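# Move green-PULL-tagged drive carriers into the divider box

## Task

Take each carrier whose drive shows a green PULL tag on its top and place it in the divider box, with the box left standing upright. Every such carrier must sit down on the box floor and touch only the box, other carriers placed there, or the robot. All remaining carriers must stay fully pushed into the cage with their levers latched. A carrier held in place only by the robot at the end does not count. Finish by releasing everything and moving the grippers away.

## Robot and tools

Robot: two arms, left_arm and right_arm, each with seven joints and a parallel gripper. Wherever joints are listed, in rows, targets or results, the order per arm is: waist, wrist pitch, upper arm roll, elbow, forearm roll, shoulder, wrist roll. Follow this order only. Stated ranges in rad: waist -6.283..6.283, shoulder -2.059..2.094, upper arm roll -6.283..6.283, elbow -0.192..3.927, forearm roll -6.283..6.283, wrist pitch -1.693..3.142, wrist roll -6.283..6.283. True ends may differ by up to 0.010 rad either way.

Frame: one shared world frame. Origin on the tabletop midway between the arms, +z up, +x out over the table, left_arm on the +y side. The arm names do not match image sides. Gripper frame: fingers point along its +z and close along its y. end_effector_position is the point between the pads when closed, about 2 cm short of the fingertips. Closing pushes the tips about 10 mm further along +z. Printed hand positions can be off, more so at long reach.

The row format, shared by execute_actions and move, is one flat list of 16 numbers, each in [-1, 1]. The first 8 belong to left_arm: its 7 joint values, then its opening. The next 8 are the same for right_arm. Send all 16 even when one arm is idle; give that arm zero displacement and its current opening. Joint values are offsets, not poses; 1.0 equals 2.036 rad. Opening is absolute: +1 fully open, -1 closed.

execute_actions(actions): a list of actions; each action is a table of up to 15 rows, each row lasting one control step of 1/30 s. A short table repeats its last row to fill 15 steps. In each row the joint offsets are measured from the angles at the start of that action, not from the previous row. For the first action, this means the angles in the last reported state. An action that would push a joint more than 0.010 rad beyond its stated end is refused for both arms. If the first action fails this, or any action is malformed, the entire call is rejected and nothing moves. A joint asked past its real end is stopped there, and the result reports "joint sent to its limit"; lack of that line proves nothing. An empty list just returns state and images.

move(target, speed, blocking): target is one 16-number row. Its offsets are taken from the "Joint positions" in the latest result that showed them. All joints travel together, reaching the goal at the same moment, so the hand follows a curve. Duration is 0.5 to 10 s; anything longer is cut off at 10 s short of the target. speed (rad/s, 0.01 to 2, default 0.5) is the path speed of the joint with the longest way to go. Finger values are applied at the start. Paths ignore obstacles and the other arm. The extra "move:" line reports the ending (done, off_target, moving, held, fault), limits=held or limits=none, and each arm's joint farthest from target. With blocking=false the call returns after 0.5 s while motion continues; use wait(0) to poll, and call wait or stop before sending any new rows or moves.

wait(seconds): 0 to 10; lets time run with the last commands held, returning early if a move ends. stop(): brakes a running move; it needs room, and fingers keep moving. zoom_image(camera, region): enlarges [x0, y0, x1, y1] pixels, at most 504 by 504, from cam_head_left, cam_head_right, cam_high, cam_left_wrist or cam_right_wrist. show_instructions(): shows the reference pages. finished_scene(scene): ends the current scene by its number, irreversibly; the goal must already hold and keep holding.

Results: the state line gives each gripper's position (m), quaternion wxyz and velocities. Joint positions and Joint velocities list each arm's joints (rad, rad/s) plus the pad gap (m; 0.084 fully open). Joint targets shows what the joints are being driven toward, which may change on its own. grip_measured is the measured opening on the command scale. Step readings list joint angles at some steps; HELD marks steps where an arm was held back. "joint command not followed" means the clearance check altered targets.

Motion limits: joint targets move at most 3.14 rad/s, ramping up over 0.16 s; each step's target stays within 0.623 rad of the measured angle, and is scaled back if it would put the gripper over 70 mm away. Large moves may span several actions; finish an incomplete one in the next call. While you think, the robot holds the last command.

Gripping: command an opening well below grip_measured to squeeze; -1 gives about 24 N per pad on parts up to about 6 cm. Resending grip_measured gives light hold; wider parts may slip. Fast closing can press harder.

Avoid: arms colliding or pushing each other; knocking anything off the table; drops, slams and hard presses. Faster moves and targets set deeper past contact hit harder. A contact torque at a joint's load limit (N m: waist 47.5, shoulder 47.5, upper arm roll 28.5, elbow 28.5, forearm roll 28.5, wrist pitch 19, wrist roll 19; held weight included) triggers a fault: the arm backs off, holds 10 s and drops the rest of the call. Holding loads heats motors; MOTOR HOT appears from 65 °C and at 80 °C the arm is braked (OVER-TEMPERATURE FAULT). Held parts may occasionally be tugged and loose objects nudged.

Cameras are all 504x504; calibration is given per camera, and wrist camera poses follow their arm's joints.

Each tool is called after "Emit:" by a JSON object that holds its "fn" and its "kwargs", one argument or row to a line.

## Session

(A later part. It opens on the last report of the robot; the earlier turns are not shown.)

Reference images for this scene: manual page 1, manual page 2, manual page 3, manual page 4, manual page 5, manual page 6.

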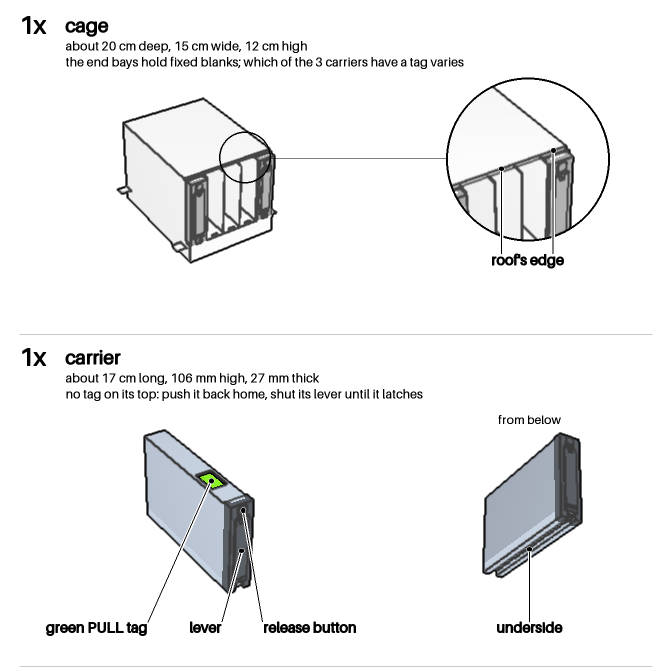

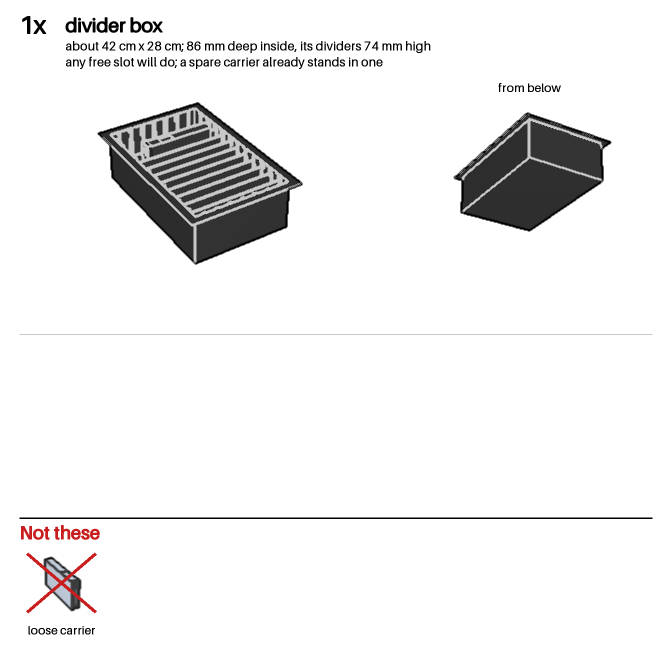

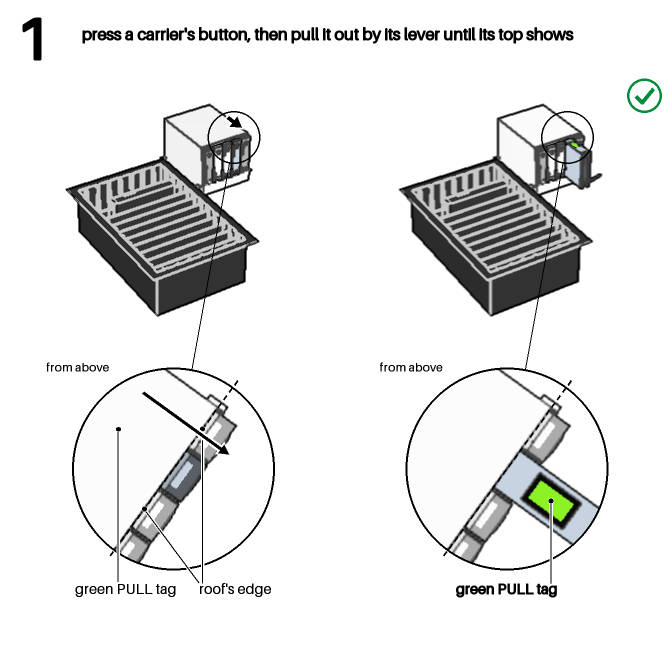

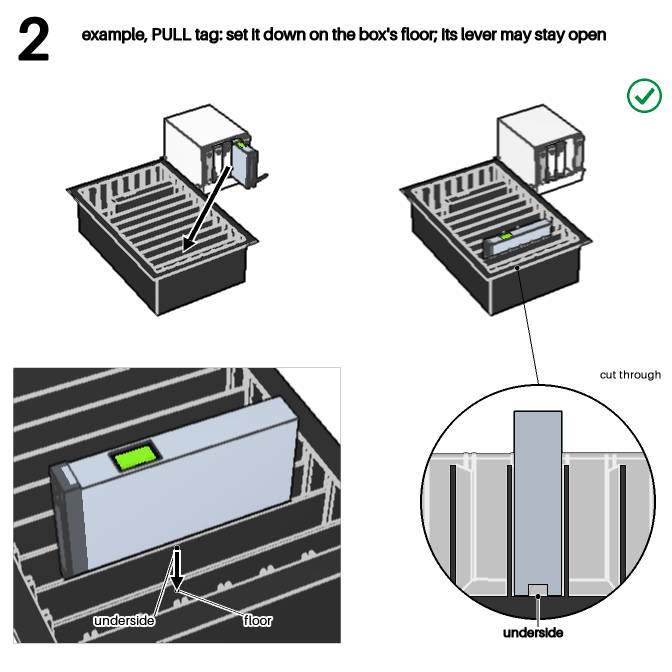

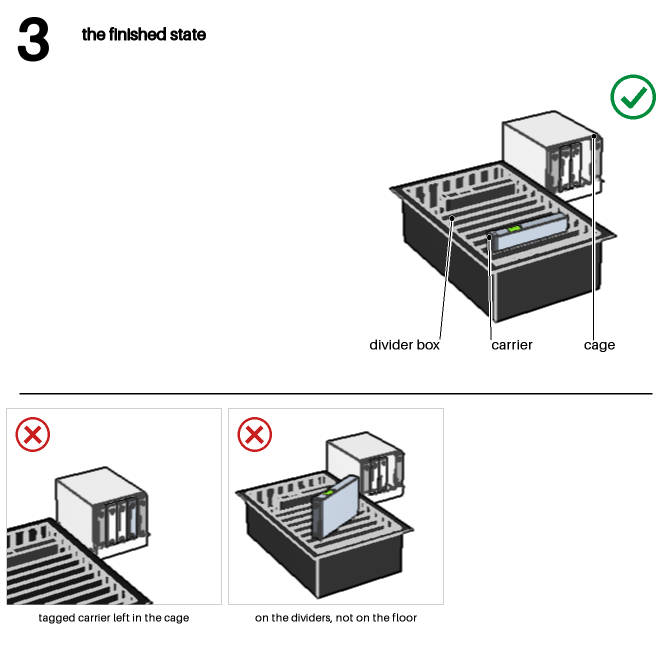

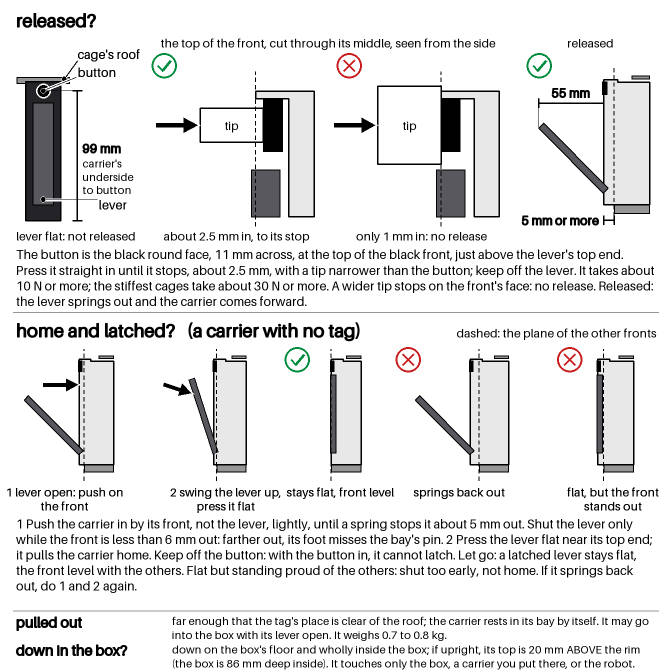

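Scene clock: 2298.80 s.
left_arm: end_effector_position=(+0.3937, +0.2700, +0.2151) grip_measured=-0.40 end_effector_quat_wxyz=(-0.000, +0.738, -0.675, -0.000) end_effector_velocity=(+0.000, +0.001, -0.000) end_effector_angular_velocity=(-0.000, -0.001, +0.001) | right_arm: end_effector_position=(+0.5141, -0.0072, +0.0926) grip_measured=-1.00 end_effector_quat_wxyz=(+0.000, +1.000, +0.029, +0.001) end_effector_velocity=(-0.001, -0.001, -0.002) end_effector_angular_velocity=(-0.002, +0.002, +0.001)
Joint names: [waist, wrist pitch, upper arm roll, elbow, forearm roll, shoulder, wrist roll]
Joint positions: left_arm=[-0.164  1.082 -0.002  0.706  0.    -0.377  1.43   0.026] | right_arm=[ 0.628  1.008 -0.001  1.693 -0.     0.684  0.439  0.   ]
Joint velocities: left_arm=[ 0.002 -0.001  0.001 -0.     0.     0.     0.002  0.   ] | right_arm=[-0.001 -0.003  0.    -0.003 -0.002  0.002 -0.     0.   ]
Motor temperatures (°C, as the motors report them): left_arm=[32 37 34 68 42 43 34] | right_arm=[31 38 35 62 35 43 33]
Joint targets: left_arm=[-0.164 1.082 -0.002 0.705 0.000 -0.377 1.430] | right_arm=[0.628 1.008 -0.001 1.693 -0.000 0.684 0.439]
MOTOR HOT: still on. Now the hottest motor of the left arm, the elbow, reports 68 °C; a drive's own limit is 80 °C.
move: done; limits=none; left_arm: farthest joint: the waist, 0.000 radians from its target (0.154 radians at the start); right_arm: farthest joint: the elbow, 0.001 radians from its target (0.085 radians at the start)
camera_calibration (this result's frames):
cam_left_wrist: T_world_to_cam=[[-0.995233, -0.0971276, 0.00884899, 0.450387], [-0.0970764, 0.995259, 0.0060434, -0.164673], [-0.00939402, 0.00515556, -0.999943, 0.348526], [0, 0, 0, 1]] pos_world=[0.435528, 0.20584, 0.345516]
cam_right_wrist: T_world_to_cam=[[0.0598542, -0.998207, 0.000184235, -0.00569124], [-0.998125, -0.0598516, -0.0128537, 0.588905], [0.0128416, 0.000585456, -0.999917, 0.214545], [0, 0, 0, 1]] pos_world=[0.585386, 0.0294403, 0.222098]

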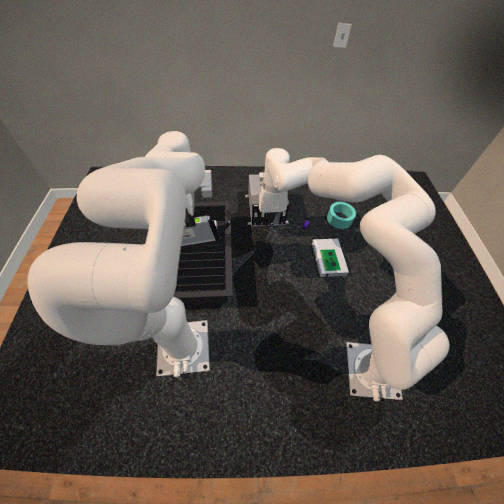

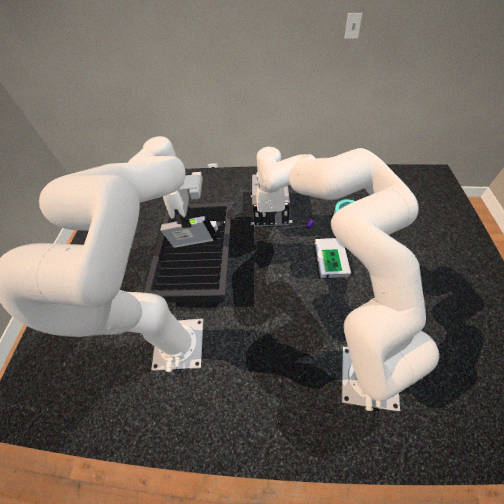

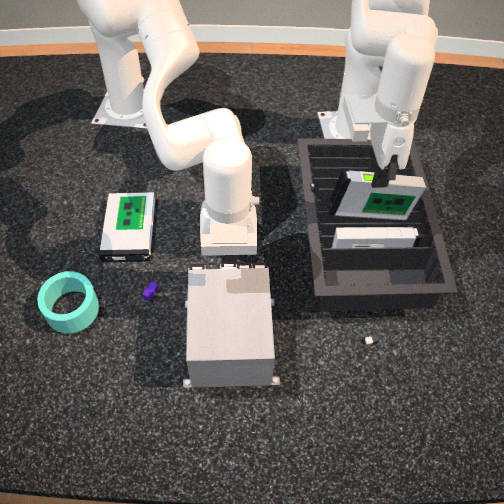

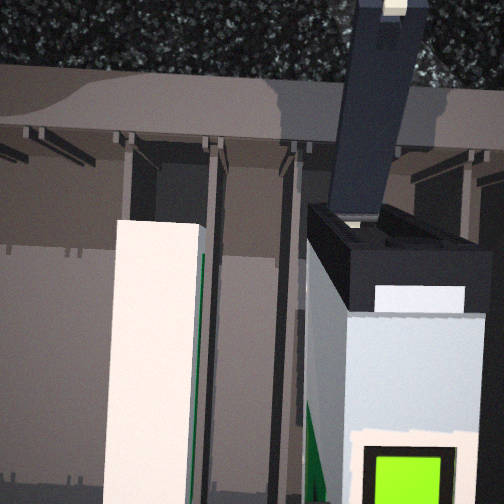

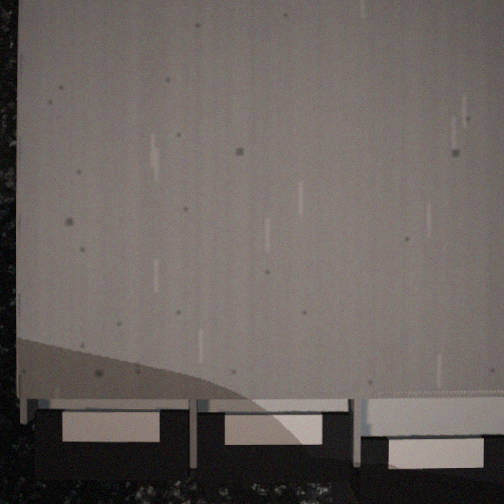

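Emit:
{"fn": "move", "kwargs": {
  "target": [0.0338,-0.146,0,-0.081,0,0.0655,0.034,-1,0.0481,-0.0986,0,-0.2631,0,-0.164,0.0479,-1],
  "speed": 0.08
}}

Scene clock: 2319.83 s.
left_arm: end_effector_position=(+0.3901, +0.2945, +0.1239) grip_measured=-0.38 end_effector_quat_wxyz=(+0.001, +0.738, -0.675, -0.002) end_effector_velocity=(+0.000, -0.000, +0.001) end_effector_angular_velocity=(-0.000, -0.001, -0.001) | right_arm: end_effector_position=(+0.3942, -0.0136, +0.0923) grip_measured=-1.00 end_effector_quat_wxyz=(-0.000, +1.000, +0.029, +0.001) end_effector_velocity=(-0.002, +0.000, -0.001) end_effector_angular_velocity=(-0.002, +0.002, +0.002)
Joint names: [waist, wrist pitch, upper arm roll, elbow, forearm roll, shoulder, wrist roll]
Joint positions: left_arm=[-0.095  0.786 -0.002  0.539 -0.    -0.243  1.499  0.027] | right_arm=[ 0.726  0.807 -0.001  1.158 -0.     0.35   0.537  0.   ]
Joint velocities: left_arm=[-0.001  0.     0.001  0.001  0.    -0.001  0.001 -0.   ] | right_arm=[ 0.002  0.     0.    -0.003 -0.001 -0.     0.001  0.   ]
Motor temperatures (°C, as the motors report them): left_arm=[32 37 34 63 42 43 34] | right_arm=[31 38 35 62 35 44 33]
Joint targets: left_arm=[-0.095 0.785 -0.002 0.541 0.000 -0.244 1.499] | right_arm=[0.726 0.807 -0.001 1.157 -0.000 0.350 0.537]
MOTOR HOT: still on. Now the hottest motor of the left arm, the elbow, reports 63 °C; a drive's own limit is 80 °C.
move: done; limits=none; left_arm: farthest joint: the elbow, 0.002 radians from its target (0.164 radians at the start); right_arm: farthest joint: the elbow, 0.001 radians from its target (0.535 radians at the start)
camera_calibration (this result's frames):
cam_left_wrist: T_world_to_cam=[[-0.995211, -0.0968406, 0.0132818, 0.449334], [-0.0967662, 0.995288, 0.00613436, -0.188936], [-0.0138133, 0.00481975, -0.999893, 0.258966], [0, 0, 0, 1]] pos_world=[0.432477, 0.230311, 0.25413]
cam_right_wrist: T_world_to_cam=[[0.0603293, -0.998178, -0.00038227, -0.00505242], [-0.998095, -0.0603193, -0.0129368, 0.468791], [0.0128902, 0.00116201, -0.999916, 0.21576], [0, 0, 0, 1]] pos_world=[0.465422, 0.0229832, 0.221805]

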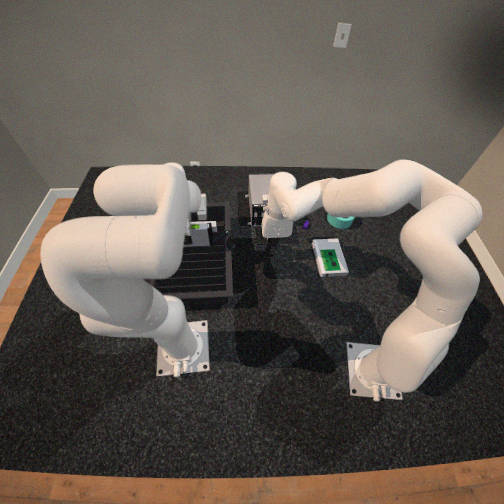

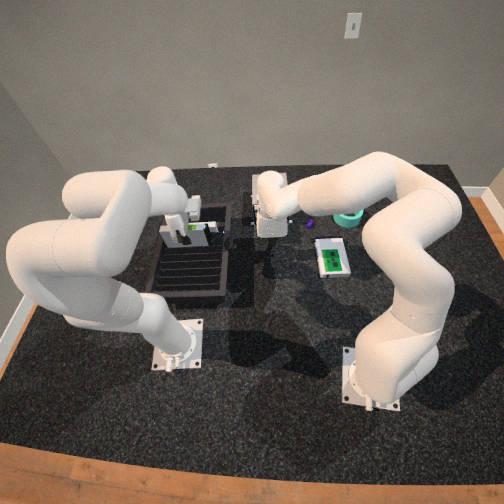

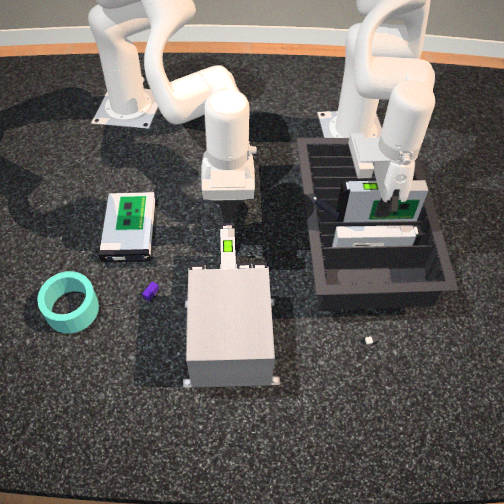

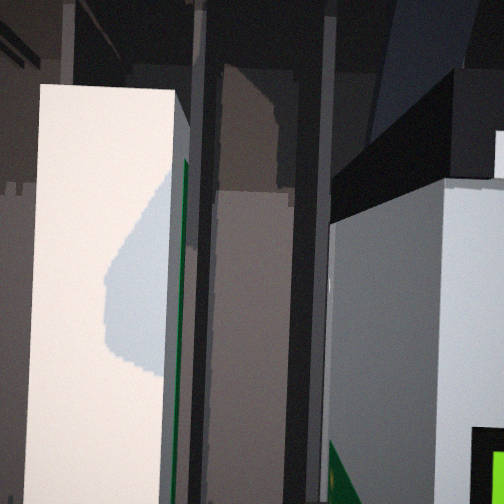

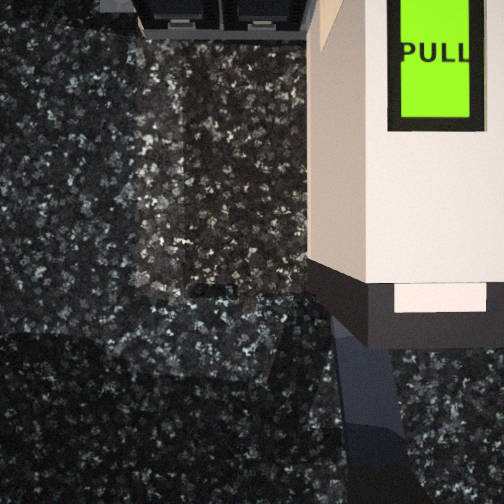

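Emit:
{"fn": "move", "kwargs": {
  "target": [-0.0004,-0.0337,0,-0.0152,0,0.0166,0,-1,-0.0018,0.0993,0,0.0484,0,-0.0504,-0.002,-1],
  "speed": 0.06
}}

Scene clock: 2340.37 s.
left_arm: end_effector_position=(+0.3874, +0.2942, +0.1052) grip_measured=-0.39 end_effector_quat_wxyz=(+0.001, +0.738, -0.675, -0.001) end_effector_velocity=(+0.001, +0.000, +0.001) end_effector_angular_velocity=(+0.000, -0.002, -0.001) | right_arm: end_effector_position=(+0.3974, -0.0138, +0.1698) grip_measured=-1.00 end_effector_quat_wxyz=(+0.000, +1.000, +0.030, +0.000) end_effector_velocity=(-0.000, -0.000, +0.001) end_effector_angular_velocity=(+0.000, +0.001, -0.000)
Joint names: [waist, wrist pitch, upper arm roll, elbow, forearm roll, shoulder, wrist roll]
Joint positions: left_arm=[-0.096  0.719 -0.002  0.507 -0.    -0.209  1.499  0.027] | right_arm=[ 0.722  1.009 -0.001  1.257 -0.     0.248  0.533  0.   ]
Joint velocities: left_arm=[ 0.    -0.     0.001  0.002  0.001  0.     0.002 -0.   ] | right_arm=[-0.     0.003 -0.     0.001  0.001 -0.001  0.     0.   ]
Motor temperatures (°C, as the motors report them): left_arm=[32 37 34 63 42 43 34] | right_arm=[31 38 35 60 35 43 33]
Joint targets: left_arm=[-0.096 0.718 -0.002 0.508 -0.000 -0.209 1.499] | right_arm=[0.722 1.009 -0.001 1.257 -0.000 0.247 0.533]
MOTOR HOT: still on. Now the hottest motor of the left arm, the elbow, reports 63 °C; a drive's own limit is 80 °C.
move: done; limits=none; left_arm: farthest joint: the elbow, 0.001 radians from its target (0.033 radians at the start); right_arm: farthest joint: the waist, 0.000 radians from its target (0.004 radians at the start)
camera_calibration (this result's frames):
cam_left_wrist: T_world_to_cam=[[-0.995237, -0.0967433, 0.0119937, 0.447019], [-0.0966791, 0.995299, 0.00582005, -0.188837], [-0.0125004, 0.00463278, -0.999911, 0.239835], [0, 0, 0, 1]] pos_world=[0.429632, 0.230085, 0.235551]
cam_right_wrist: T_world_to_cam=[[0.0606891, -0.998157, 0.000234677, -0.00563184], [-0.998087, -0.0606876, -0.0118081, 0.472766], [0.0118006, 0.000482397, -0.99993, 0.293679], [0, 0, 0, 1]] pos_world=[0.468737, 0.0229279, 0.299243]

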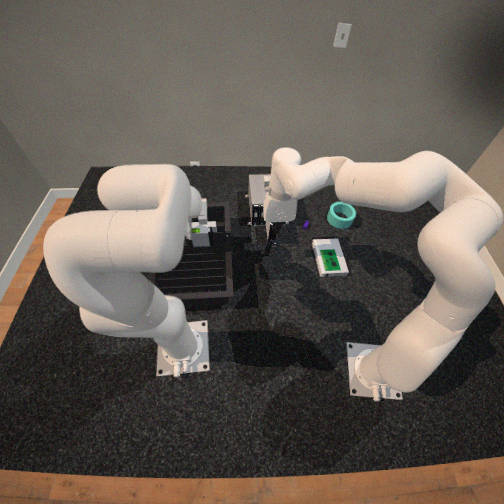

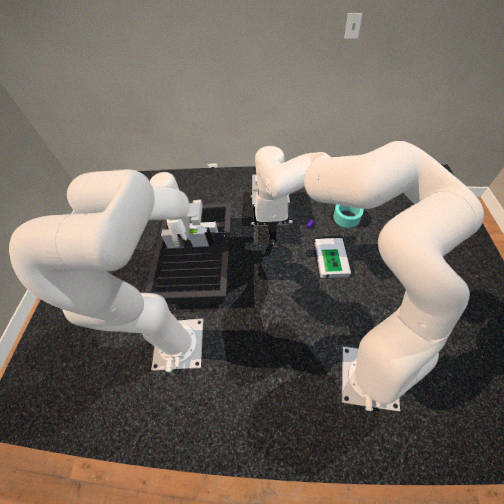

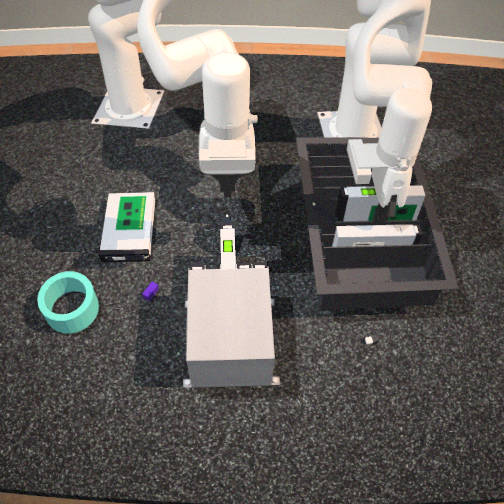

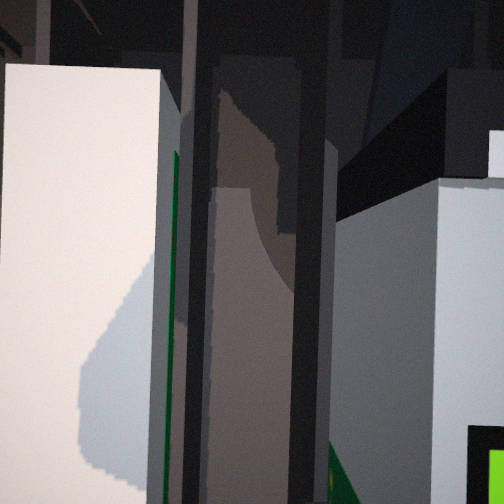

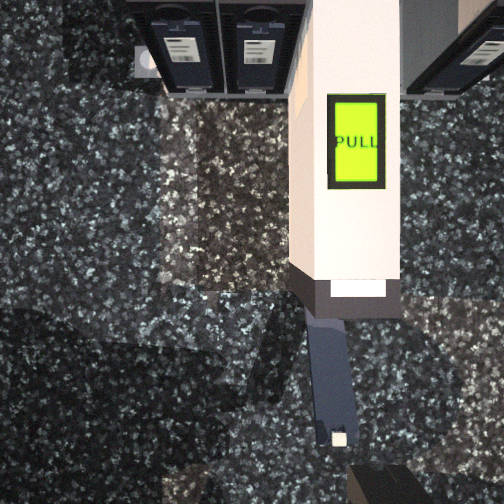

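Emit:
{"fn": "move", "kwargs": {
  "target": [0,0.1569,0,0.0736,0,-0.0848,0,-0.1,-0.4912,0,0,0,0,0,0,-1],
  "speed": 0.4
}}

Scene clock: 2354.33 s.
left_arm: end_effector_position=(+0.3884, +0.2942, +0.1998) grip_measured=-0.11 end_effector_quat_wxyz=(-0.000, +0.738, -0.675, -0.000) end_effector_velocity=(+0.001, +0.000, +0.001) end_effector_angular_velocity=(-0.000, -0.002, +0.003) | right_arm: end_effector_position=(+0.4441, -0.5193, +0.1698) grip_measured=-1.00 end_effector_quat_wxyz=(+0.000, +0.892, -0.453, -0.000) end_effector_velocity=(-0.000, -0.001, +0.000) end_effector_angular_velocity=(-0.000, -0.001, -0.002)
Joint names: [waist, wrist pitch, upper arm roll, elbow, forearm roll, shoulder, wrist roll]
Joint positions: left_arm=[-0.096  1.038 -0.002  0.657 -0.    -0.382  1.499  0.039] | right_arm=[-0.277  1.009 -0.001  1.257 -0.     0.248  0.533  0.   ]
Joint velocities: left_arm=[ 0.     0.     0.001  0.002  0.    -0.001 -0.002 -0.   ] | right_arm=[-0.002 -0.001 -0.001  0.     0.001 -0.    -0.001  0.   ]
Motor temperatures (°C, as the motors report them): left_arm=[32 37 34 62 42 43 34] | right_arm=[31 38 35 62 35 43 33]
Joint targets: left_arm=[-0.096 1.038 -0.002 0.657 -0.000 -0.382 1.499] | right_arm=[-0.278 1.009 -0.001 1.257 -0.000 0.248 0.533]
MOTOR HOT: cleared. Now the hottest motor of the left arm, the elbow, reports 62 °C.
move: done; limits=none; left_arm: farthest joint: the waist, 0.000 radians from its target (0.000 radians at the start); right_arm: farthest joint: the waist, 0.001 radians from its target (1.000 radians at the start)
camera_calibration (this result's frames):
cam_left_wrist: T_world_to_cam=[[-0.995265, -0.0967756, 0.0090457, 0.447461], [-0.0967258, 0.995294, 0.00578687, -0.189283], [-0.00956316, 0.00488452, -0.999942, 0.333215], [0, 0, 0, 1]] pos_world=[0.43022, 0.230068, 0.330244]
cam_right_wrist: T_world_to_cam=[[-0.806694, -0.59097, 0.000185775, 0.0836435], [-0.590931, 0.806636, -0.011779, 0.758333], [0.00681116, -0.0096118, -0.999931, 0.290346], [0, 0, 0, 1]] pos_world=[0.513619, -0.559477, 0.299243]

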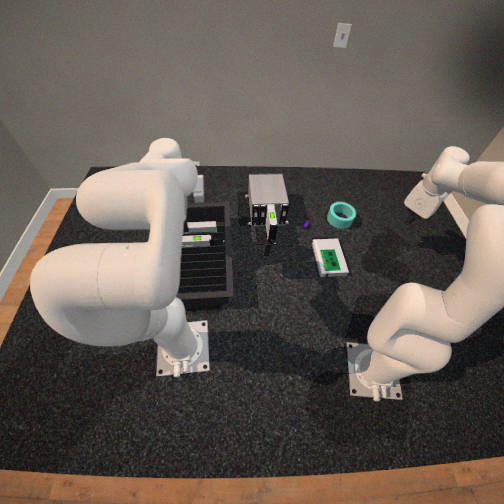

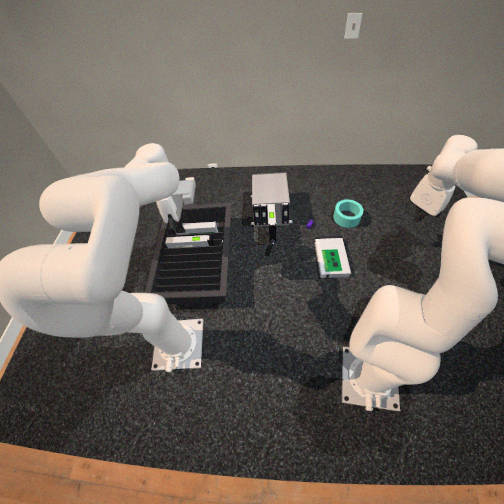

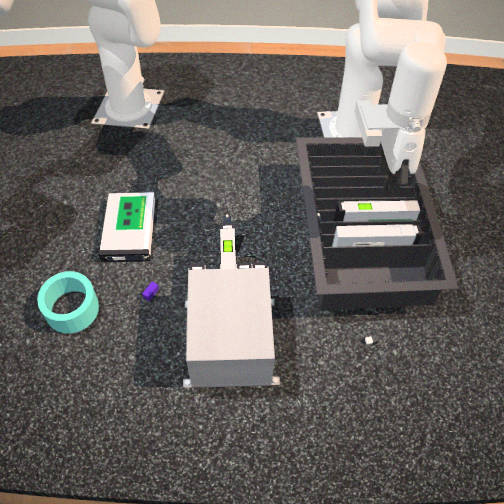

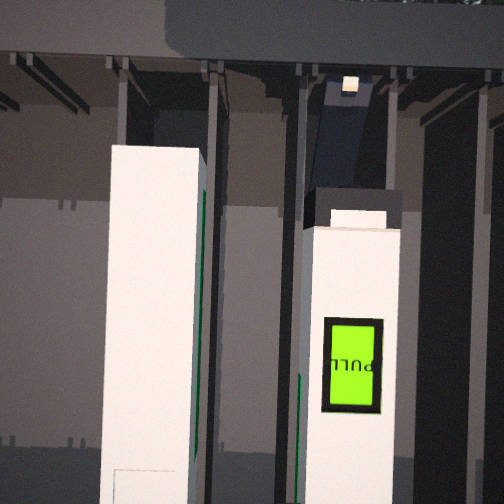

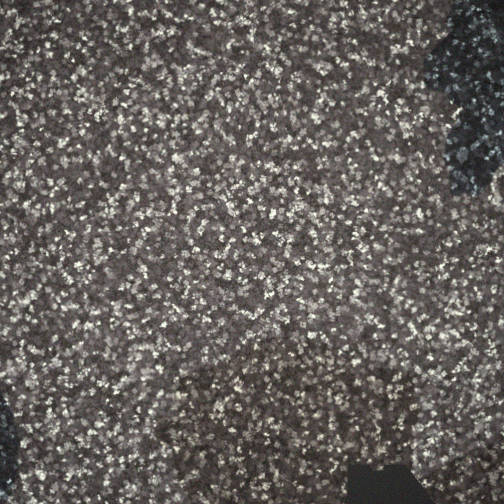

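Emit:
{"fn": "move", "kwargs": {
  "target": [-0.2845,0.0083,0,0.3715,0,0.3637,0.501,0.1,0,0,0,0,0,0,0,-1],
  "speed": 0.6
}}

Scene clock: 2372.90 s.
left_arm: end_effector_position=(+0.5152, -0.0122, +0.1696) grip_measured=+0.09 end_effector_quat_wxyz=(-0.000, -0.030, +1.000, -0.000) end_effector_velocity=(-0.000, -0.002, -0.001) end_effector_angular_velocity=(-0.001, -0.000, -0.004) | right_arm: end_effector_position=(+0.4441, -0.5193, +0.1698) grip_measured=-1.00 end_effector_quat_wxyz=(+0.000, +0.892, -0.453, -0.000) end_effector_velocity=(-0.000, +0.000, -0.000) end_effector_angular_velocity=(-0.000, +0.000, +0.001)
Joint names: [waist, wrist pitch, upper arm roll, elbow, forearm roll, shoulder, wrist roll]
Joint positions: left_arm=[-0.675  1.055 -0.001  1.413 -0.     0.358  2.518  0.048] | right_arm=[-0.277  1.009 -0.001  1.257 -0.     0.248  0.533  0.   ]
Joint velocities: left_arm=[-0.002 -0.002 -0.001  0.002 -0.     0.003  0.001 -0.   ] | right_arm=[ 0.     0.     0.    -0.001 -0.001 -0.    -0.     0.   ]
Motor temperatures (°C, as the motors report them): left_arm=[32 37 34 63 42 43 34] | right_arm=[31 38 35 63 35 43 33]
Joint targets: left_arm=[-0.675 1.055 -0.002 1.413 -0.000 0.359 2.518] | right_arm=[-0.277 1.009 -0.001 1.257 -0.000 0.248 0.533]
move: done; limits=none; left_arm: farthest joint: the upper arm roll, 0.001 radians from its target (0.000 radians at the start); right_arm: farthest joint: the waist, 0.000 radians from its target (0.001 radians at the start)
camera_calibration (this result's frames):
cam_left_wrist: T_world_to_cam=[[-0.0693475, 0.997551, 0.00909245, 0.0806088], [0.997585, 0.0693096, 0.00441779, -0.446707], [0.00377678, 0.00937686, -0.999949, 0.29892], [0, 0, 0, 1]] pos_world=[0.450089, -0.0522533, 0.300145]
cam_right_wrist: T_world_to_cam=[[-0.806694, -0.590969, 0.000185757, 0.0836437], [-0.59093, 0.806637, -0.0117792, 0.758333], [0.00681133, -0.00961202, -0.999931, 0.290346], [0, 0, 0, 1]] pos_world=[0.513619, -0.559478, 0.299243]

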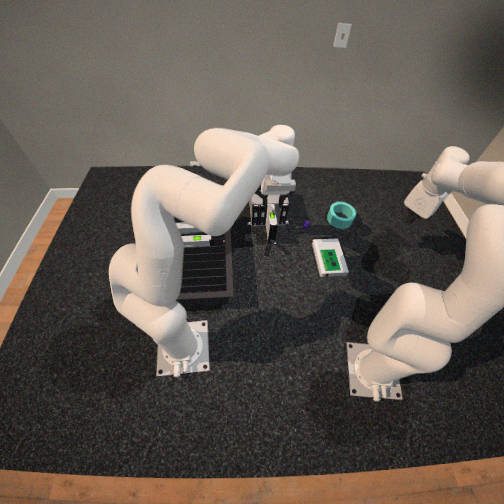

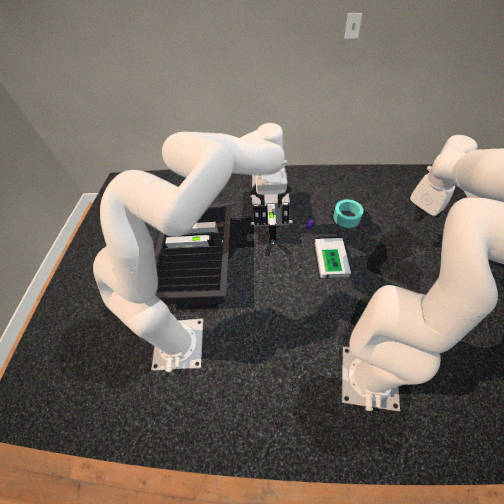

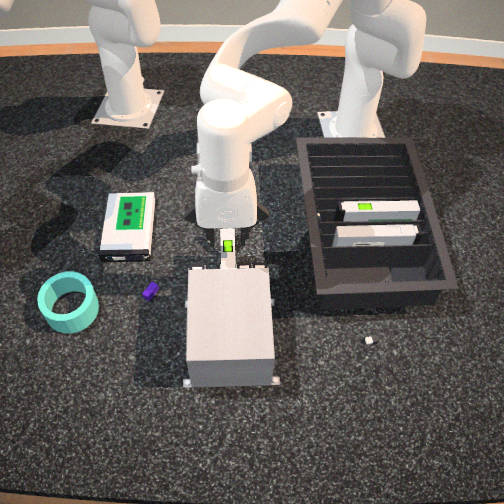

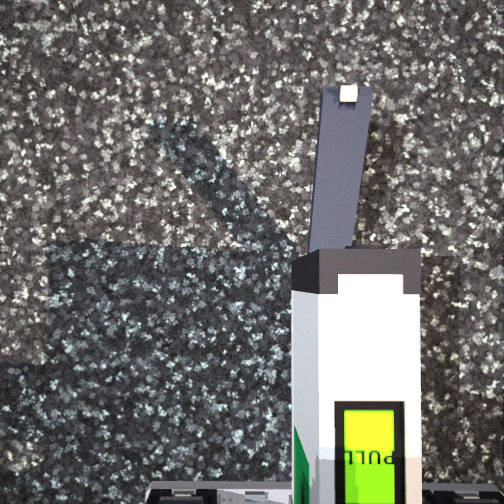

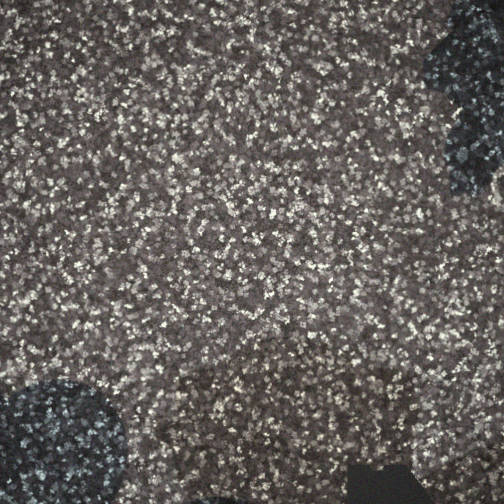

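Emit:
{"fn": "execute_actions", "kwargs": {
  "actions": [
    [[0.0018,-0.0729,0,-0.0267,0,0.0463,0.002,0.1,0,0,0,0,0,0,0,-1]],
    [[0,0,0,0,0,0,0,-1,0,0,0,0,0,0,0,-1]]
  ]
}}

Scene clock: 2385.90 s.
left_arm: end_effector_position=(+0.5212, -0.0125, +0.1078) grip_measured=-0.40 end_effector_quat_wxyz=(+0.001, -0.031, +1.000, -0.000) end_effector_velocity=(+0.000, -0.000, +0.000) end_effector_angular_velocity=(-0.001, -0.001, -0.000) | right_arm: end_effector_position=(+0.4441, -0.5193, +0.1698) grip_measured=-1.00 end_effector_quat_wxyz=(+0.000, +0.892, -0.453, -0.000) end_effector_velocity=(-0.000, +0.000, -0.000) end_effector_angular_velocity=(+0.001, +0.001, -0.001)
Joint names: [waist, wrist pitch, upper arm roll, elbow, forearm roll, shoulder, wrist roll]
Joint positions: left_arm=[-0.671  0.909 -0.     1.36   0.     0.45   2.522  0.027] | right_arm=[-0.277  1.009 -0.001  1.257 -0.     0.248  0.533  0.   ]
Joint velocities: left_arm=[-0.     0.    -0.     0.001  0.    -0.    -0.     0.   ] | right_arm=[-0.     0.    -0.    -0.001  0.     0.    -0.     0.   ]
Motor temperatures (°C, as the motors report them): left_arm=[32 37 34 63 42 44 34] | right_arm=[31 38 35 64 35 43 33]
Joint targets: left_arm=[-0.671 0.908 -0.002 1.361 -0.000 0.450 2.522] | right_arm=[-0.277 1.009 -0.001 1.257 -0.000 0.248 0.533]
Step readings (joint positions; steps 1 to 15: 1st action; 16 to 30: 2nd action):
0: left_arm=[-0.675 1.055 -0.002 1.413 -0.000 0.359 2.518] | right_arm=[-0.277 1.009 -0.001 1.257 -0.000 0.248 0.533]
1: left_arm=[-0.675 1.055 -0.002 1.413 -0.000 0.359 2.518] | right_arm=[-0.277 1.009 -0.001 1.257 -0.000 0.248 0.533]
2: left_arm=[-0.675 1.051 -0.002 1.412 -0.000 0.360 2.519] | right_arm=[-0.277 1.009 -0.001 1.257 -0.000 0.248 0.533]
4: left_arm=[-0.674 1.014 -0.002 1.404 -0.000 0.378 2.520] | right_arm=[-0.277 1.009 -0.001 1.257 -0.000 0.248 0.533]
8: left_arm=[-0.672 0.935 -0.001 1.361 -0.000 0.442 2.522] | right_arm=[-0.277 1.009 -0.001 1.257 -0.000 0.248 0.533]
15: left_arm=[-0.671 0.908 -0.002 1.361 -0.000 0.450 2.522] | right_arm=[-0.277 1.009 -0.001 1.257 -0.000 0.248 0.533]
16: left_arm=[-0.671 0.908 -0.002 1.361 -0.000 0.450 2.522] | right_arm=[-0.277 1.009 -0.001 1.257 -0.000 0.248 0.533]
17: left_arm=[-0.671 0.908 -0.001 1.360 -0.000 0.450 2.522] | right_arm=[-0.277 1.009 -0.001 1.257 -0.000 0.248 0.533]
19: left_arm=[-0.671 0.909 -0.001 1.360 0.000 0.450 2.522] | right_arm=[-0.277 1.009 -0.001 1.257 -0.000 0.248 0.533]
23: left_arm=[-0.671 0.909 -0.000 1.360 -0.000 0.450 2.522] | right_arm=[-0.277 1.009 -0.001 1.257 -0.000 0.248 0.533]
30: Joint positions above
camera_calibration (this result's frames):
cam_left_wrist: T_world_to_cam=[[-0.0705465, 0.997474, 0.00833691, 0.0825069], [0.997492, 0.0704942, 0.00641475, -0.452561], [0.00581084, 0.00876854, -0.999945, 0.23604], [0, 0, 0, 1]] pos_world=[0.455875, -0.0524653, 0.238242]
cam_right_wrist: T_world_to_cam=[[-0.806694, -0.590969, 0.000185632, 0.0836438], [-0.59093, 0.806637, -0.0117793, 0.758333], [0.00681145, -0.00961196, -0.999931, 0.290346], [0, 0, 0, 1]] pos_world=[0.513619, -0.559478, 0.299243]

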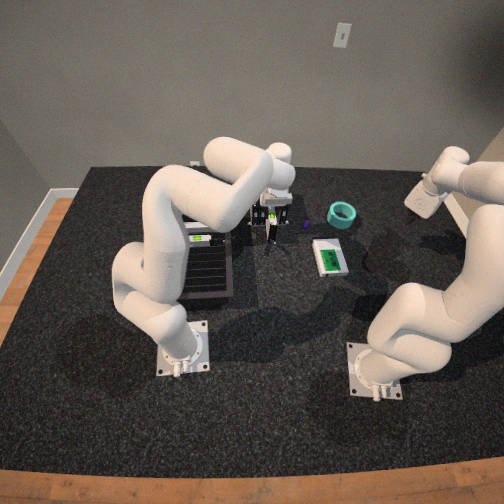

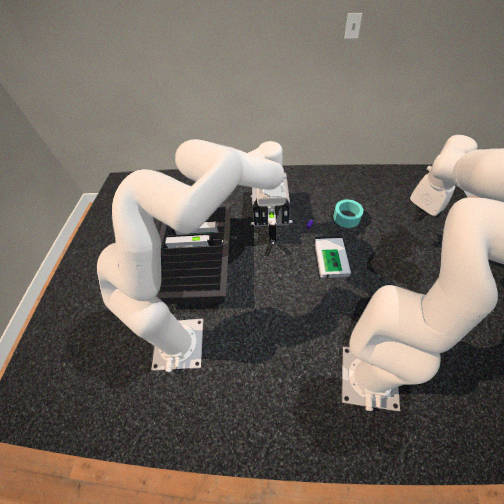

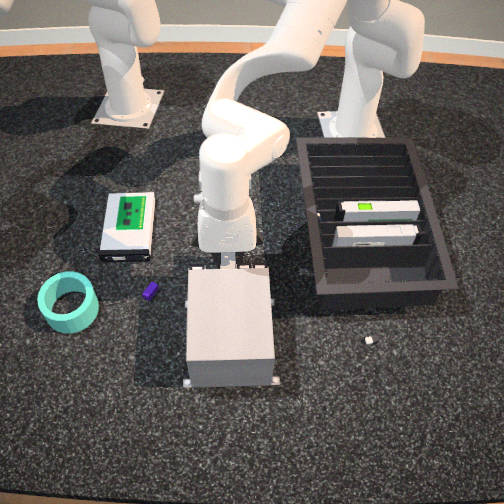

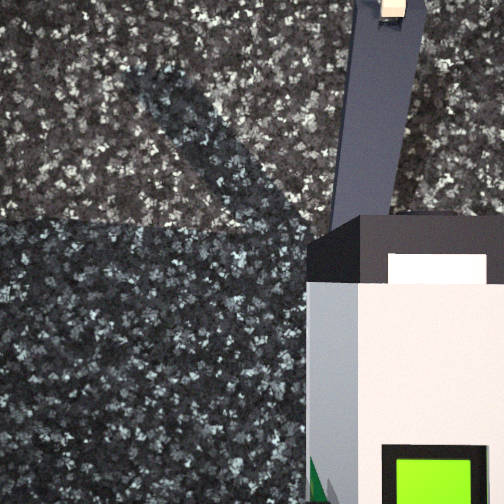

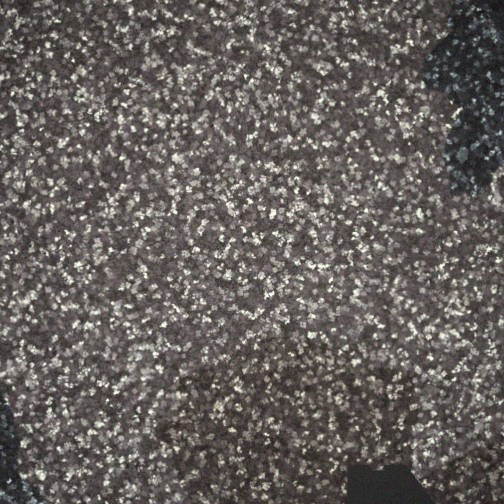

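Emit:
{"fn": "move", "kwargs": {
  "target": [-0.0486,-0.0423,0,-0.1435,0,-0.1007,-0.048,-1,0,0,0,0,0,0,0,-1],
  "speed": 0.07
}}

Scene clock: 2399.40 s.
left_arm: end_effector_position=(+0.4360, -0.0177, +0.1112) grip_measured=-0.40 end_effector_quat_wxyz=(+0.000, -0.030, +1.000, -0.000) end_effector_velocity=(-0.000, +0.000, -0.000) end_effector_angular_velocity=(-0.000, -0.001, +0.001) | right_arm: end_effector_position=(+0.4441, -0.5193, +0.1698) grip_measured=-1.00 end_effector_quat_wxyz=(+0.000, +0.892, -0.453, -0.000) end_effector_velocity=(-0.000, -0.000, -0.000) end_effector_angular_velocity=(+0.000, +0.001, -0.001)
Joint names: [waist, wrist pitch, upper arm roll, elbow, forearm roll, shoulder, wrist roll]
Joint positions: left_arm=[-0.77   0.823 -0.     1.069  0.     0.245  2.425  0.027] | right_arm=[-0.277  1.009 -0.001  1.257 -0.     0.248  0.533  0.   ]
Joint velocities: left_arm=[-0.001 -0.001  0.001 -0.003 -0.    -0.002 -0.001 -0.   ] | right_arm=[-0.     0.001 -0.    -0.001 -0.    -0.     0.     0.   ]
Motor temperatures (°C, as the motors report them): left_arm=[33 38 36 66 42 45 34] | right_arm=[31 38 35 64 35 43 33]
Joint targets: left_arm=[-0.770 0.823 -0.000 1.068 0.000 0.245 2.424] | right_arm=[-0.277 1.009 -0.001 1.257 -0.000 0.248 0.533]
MOTOR HOT: a motor of the left arm reached 65 °C. Now the hottest motor of the left arm, the elbow, reports 66 °C. The temperature limit of the motors' drives, at which the controller stops that arm, is 80 °C. To cool a motor, set the load down, stop pushing, or move to a pose that needs little force.
move: done; limits=none; left_arm: farthest joint: the elbow, 0.001 radians from its target (0.293 radians at the start); right_arm: farthest joint: the waist, 0.000 radians from its target (0.000 radians at the start)
camera_calibration (this result's frames):
cam_left_wrist: T_world_to_cam=[[-0.0693148, 0.997555, 0.00891865, 0.0810991], [0.997582, 0.0692662, 0.00564801, -0.367229], [0.00501644, 0.00928858, -0.999944, 0.240262], [0, 0, 0, 1]] pos_world=[0.370757, -0.0576959, 0.2416]
cam_right_wrist: T_world_to_cam=[[-0.806694, -0.590969, 0.000185655, 0.0836438], [-0.59093, 0.806637, -0.0117793, 0.758333], [0.00681145, -0.00961202, -0.999931, 0.290346], [0, 0, 0, 1]] pos_world=[0.513619, -0.559478, 0.299243]

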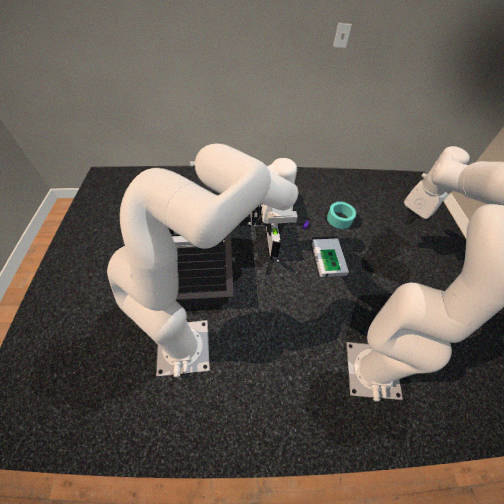

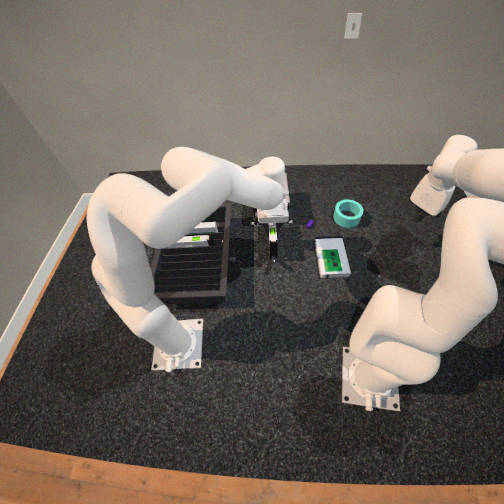

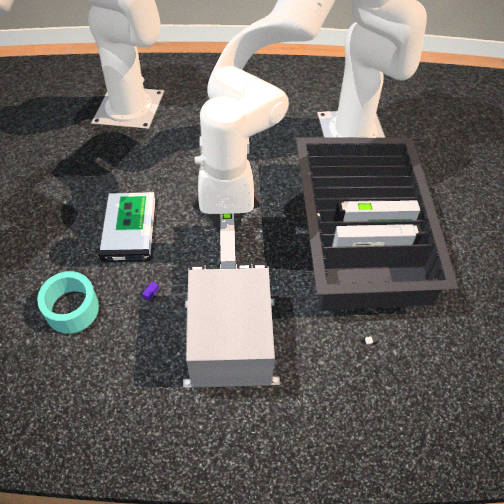

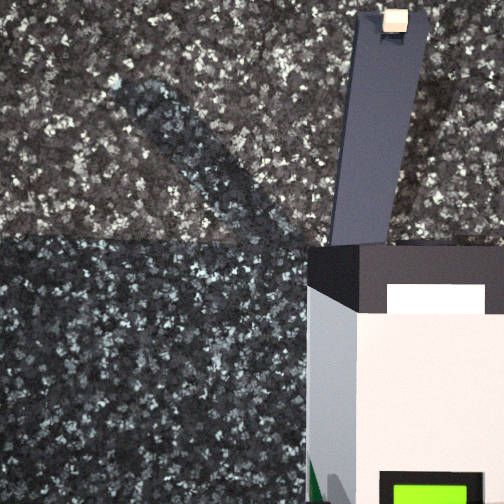

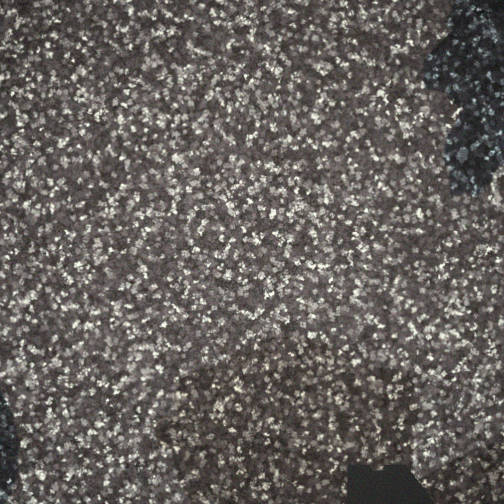

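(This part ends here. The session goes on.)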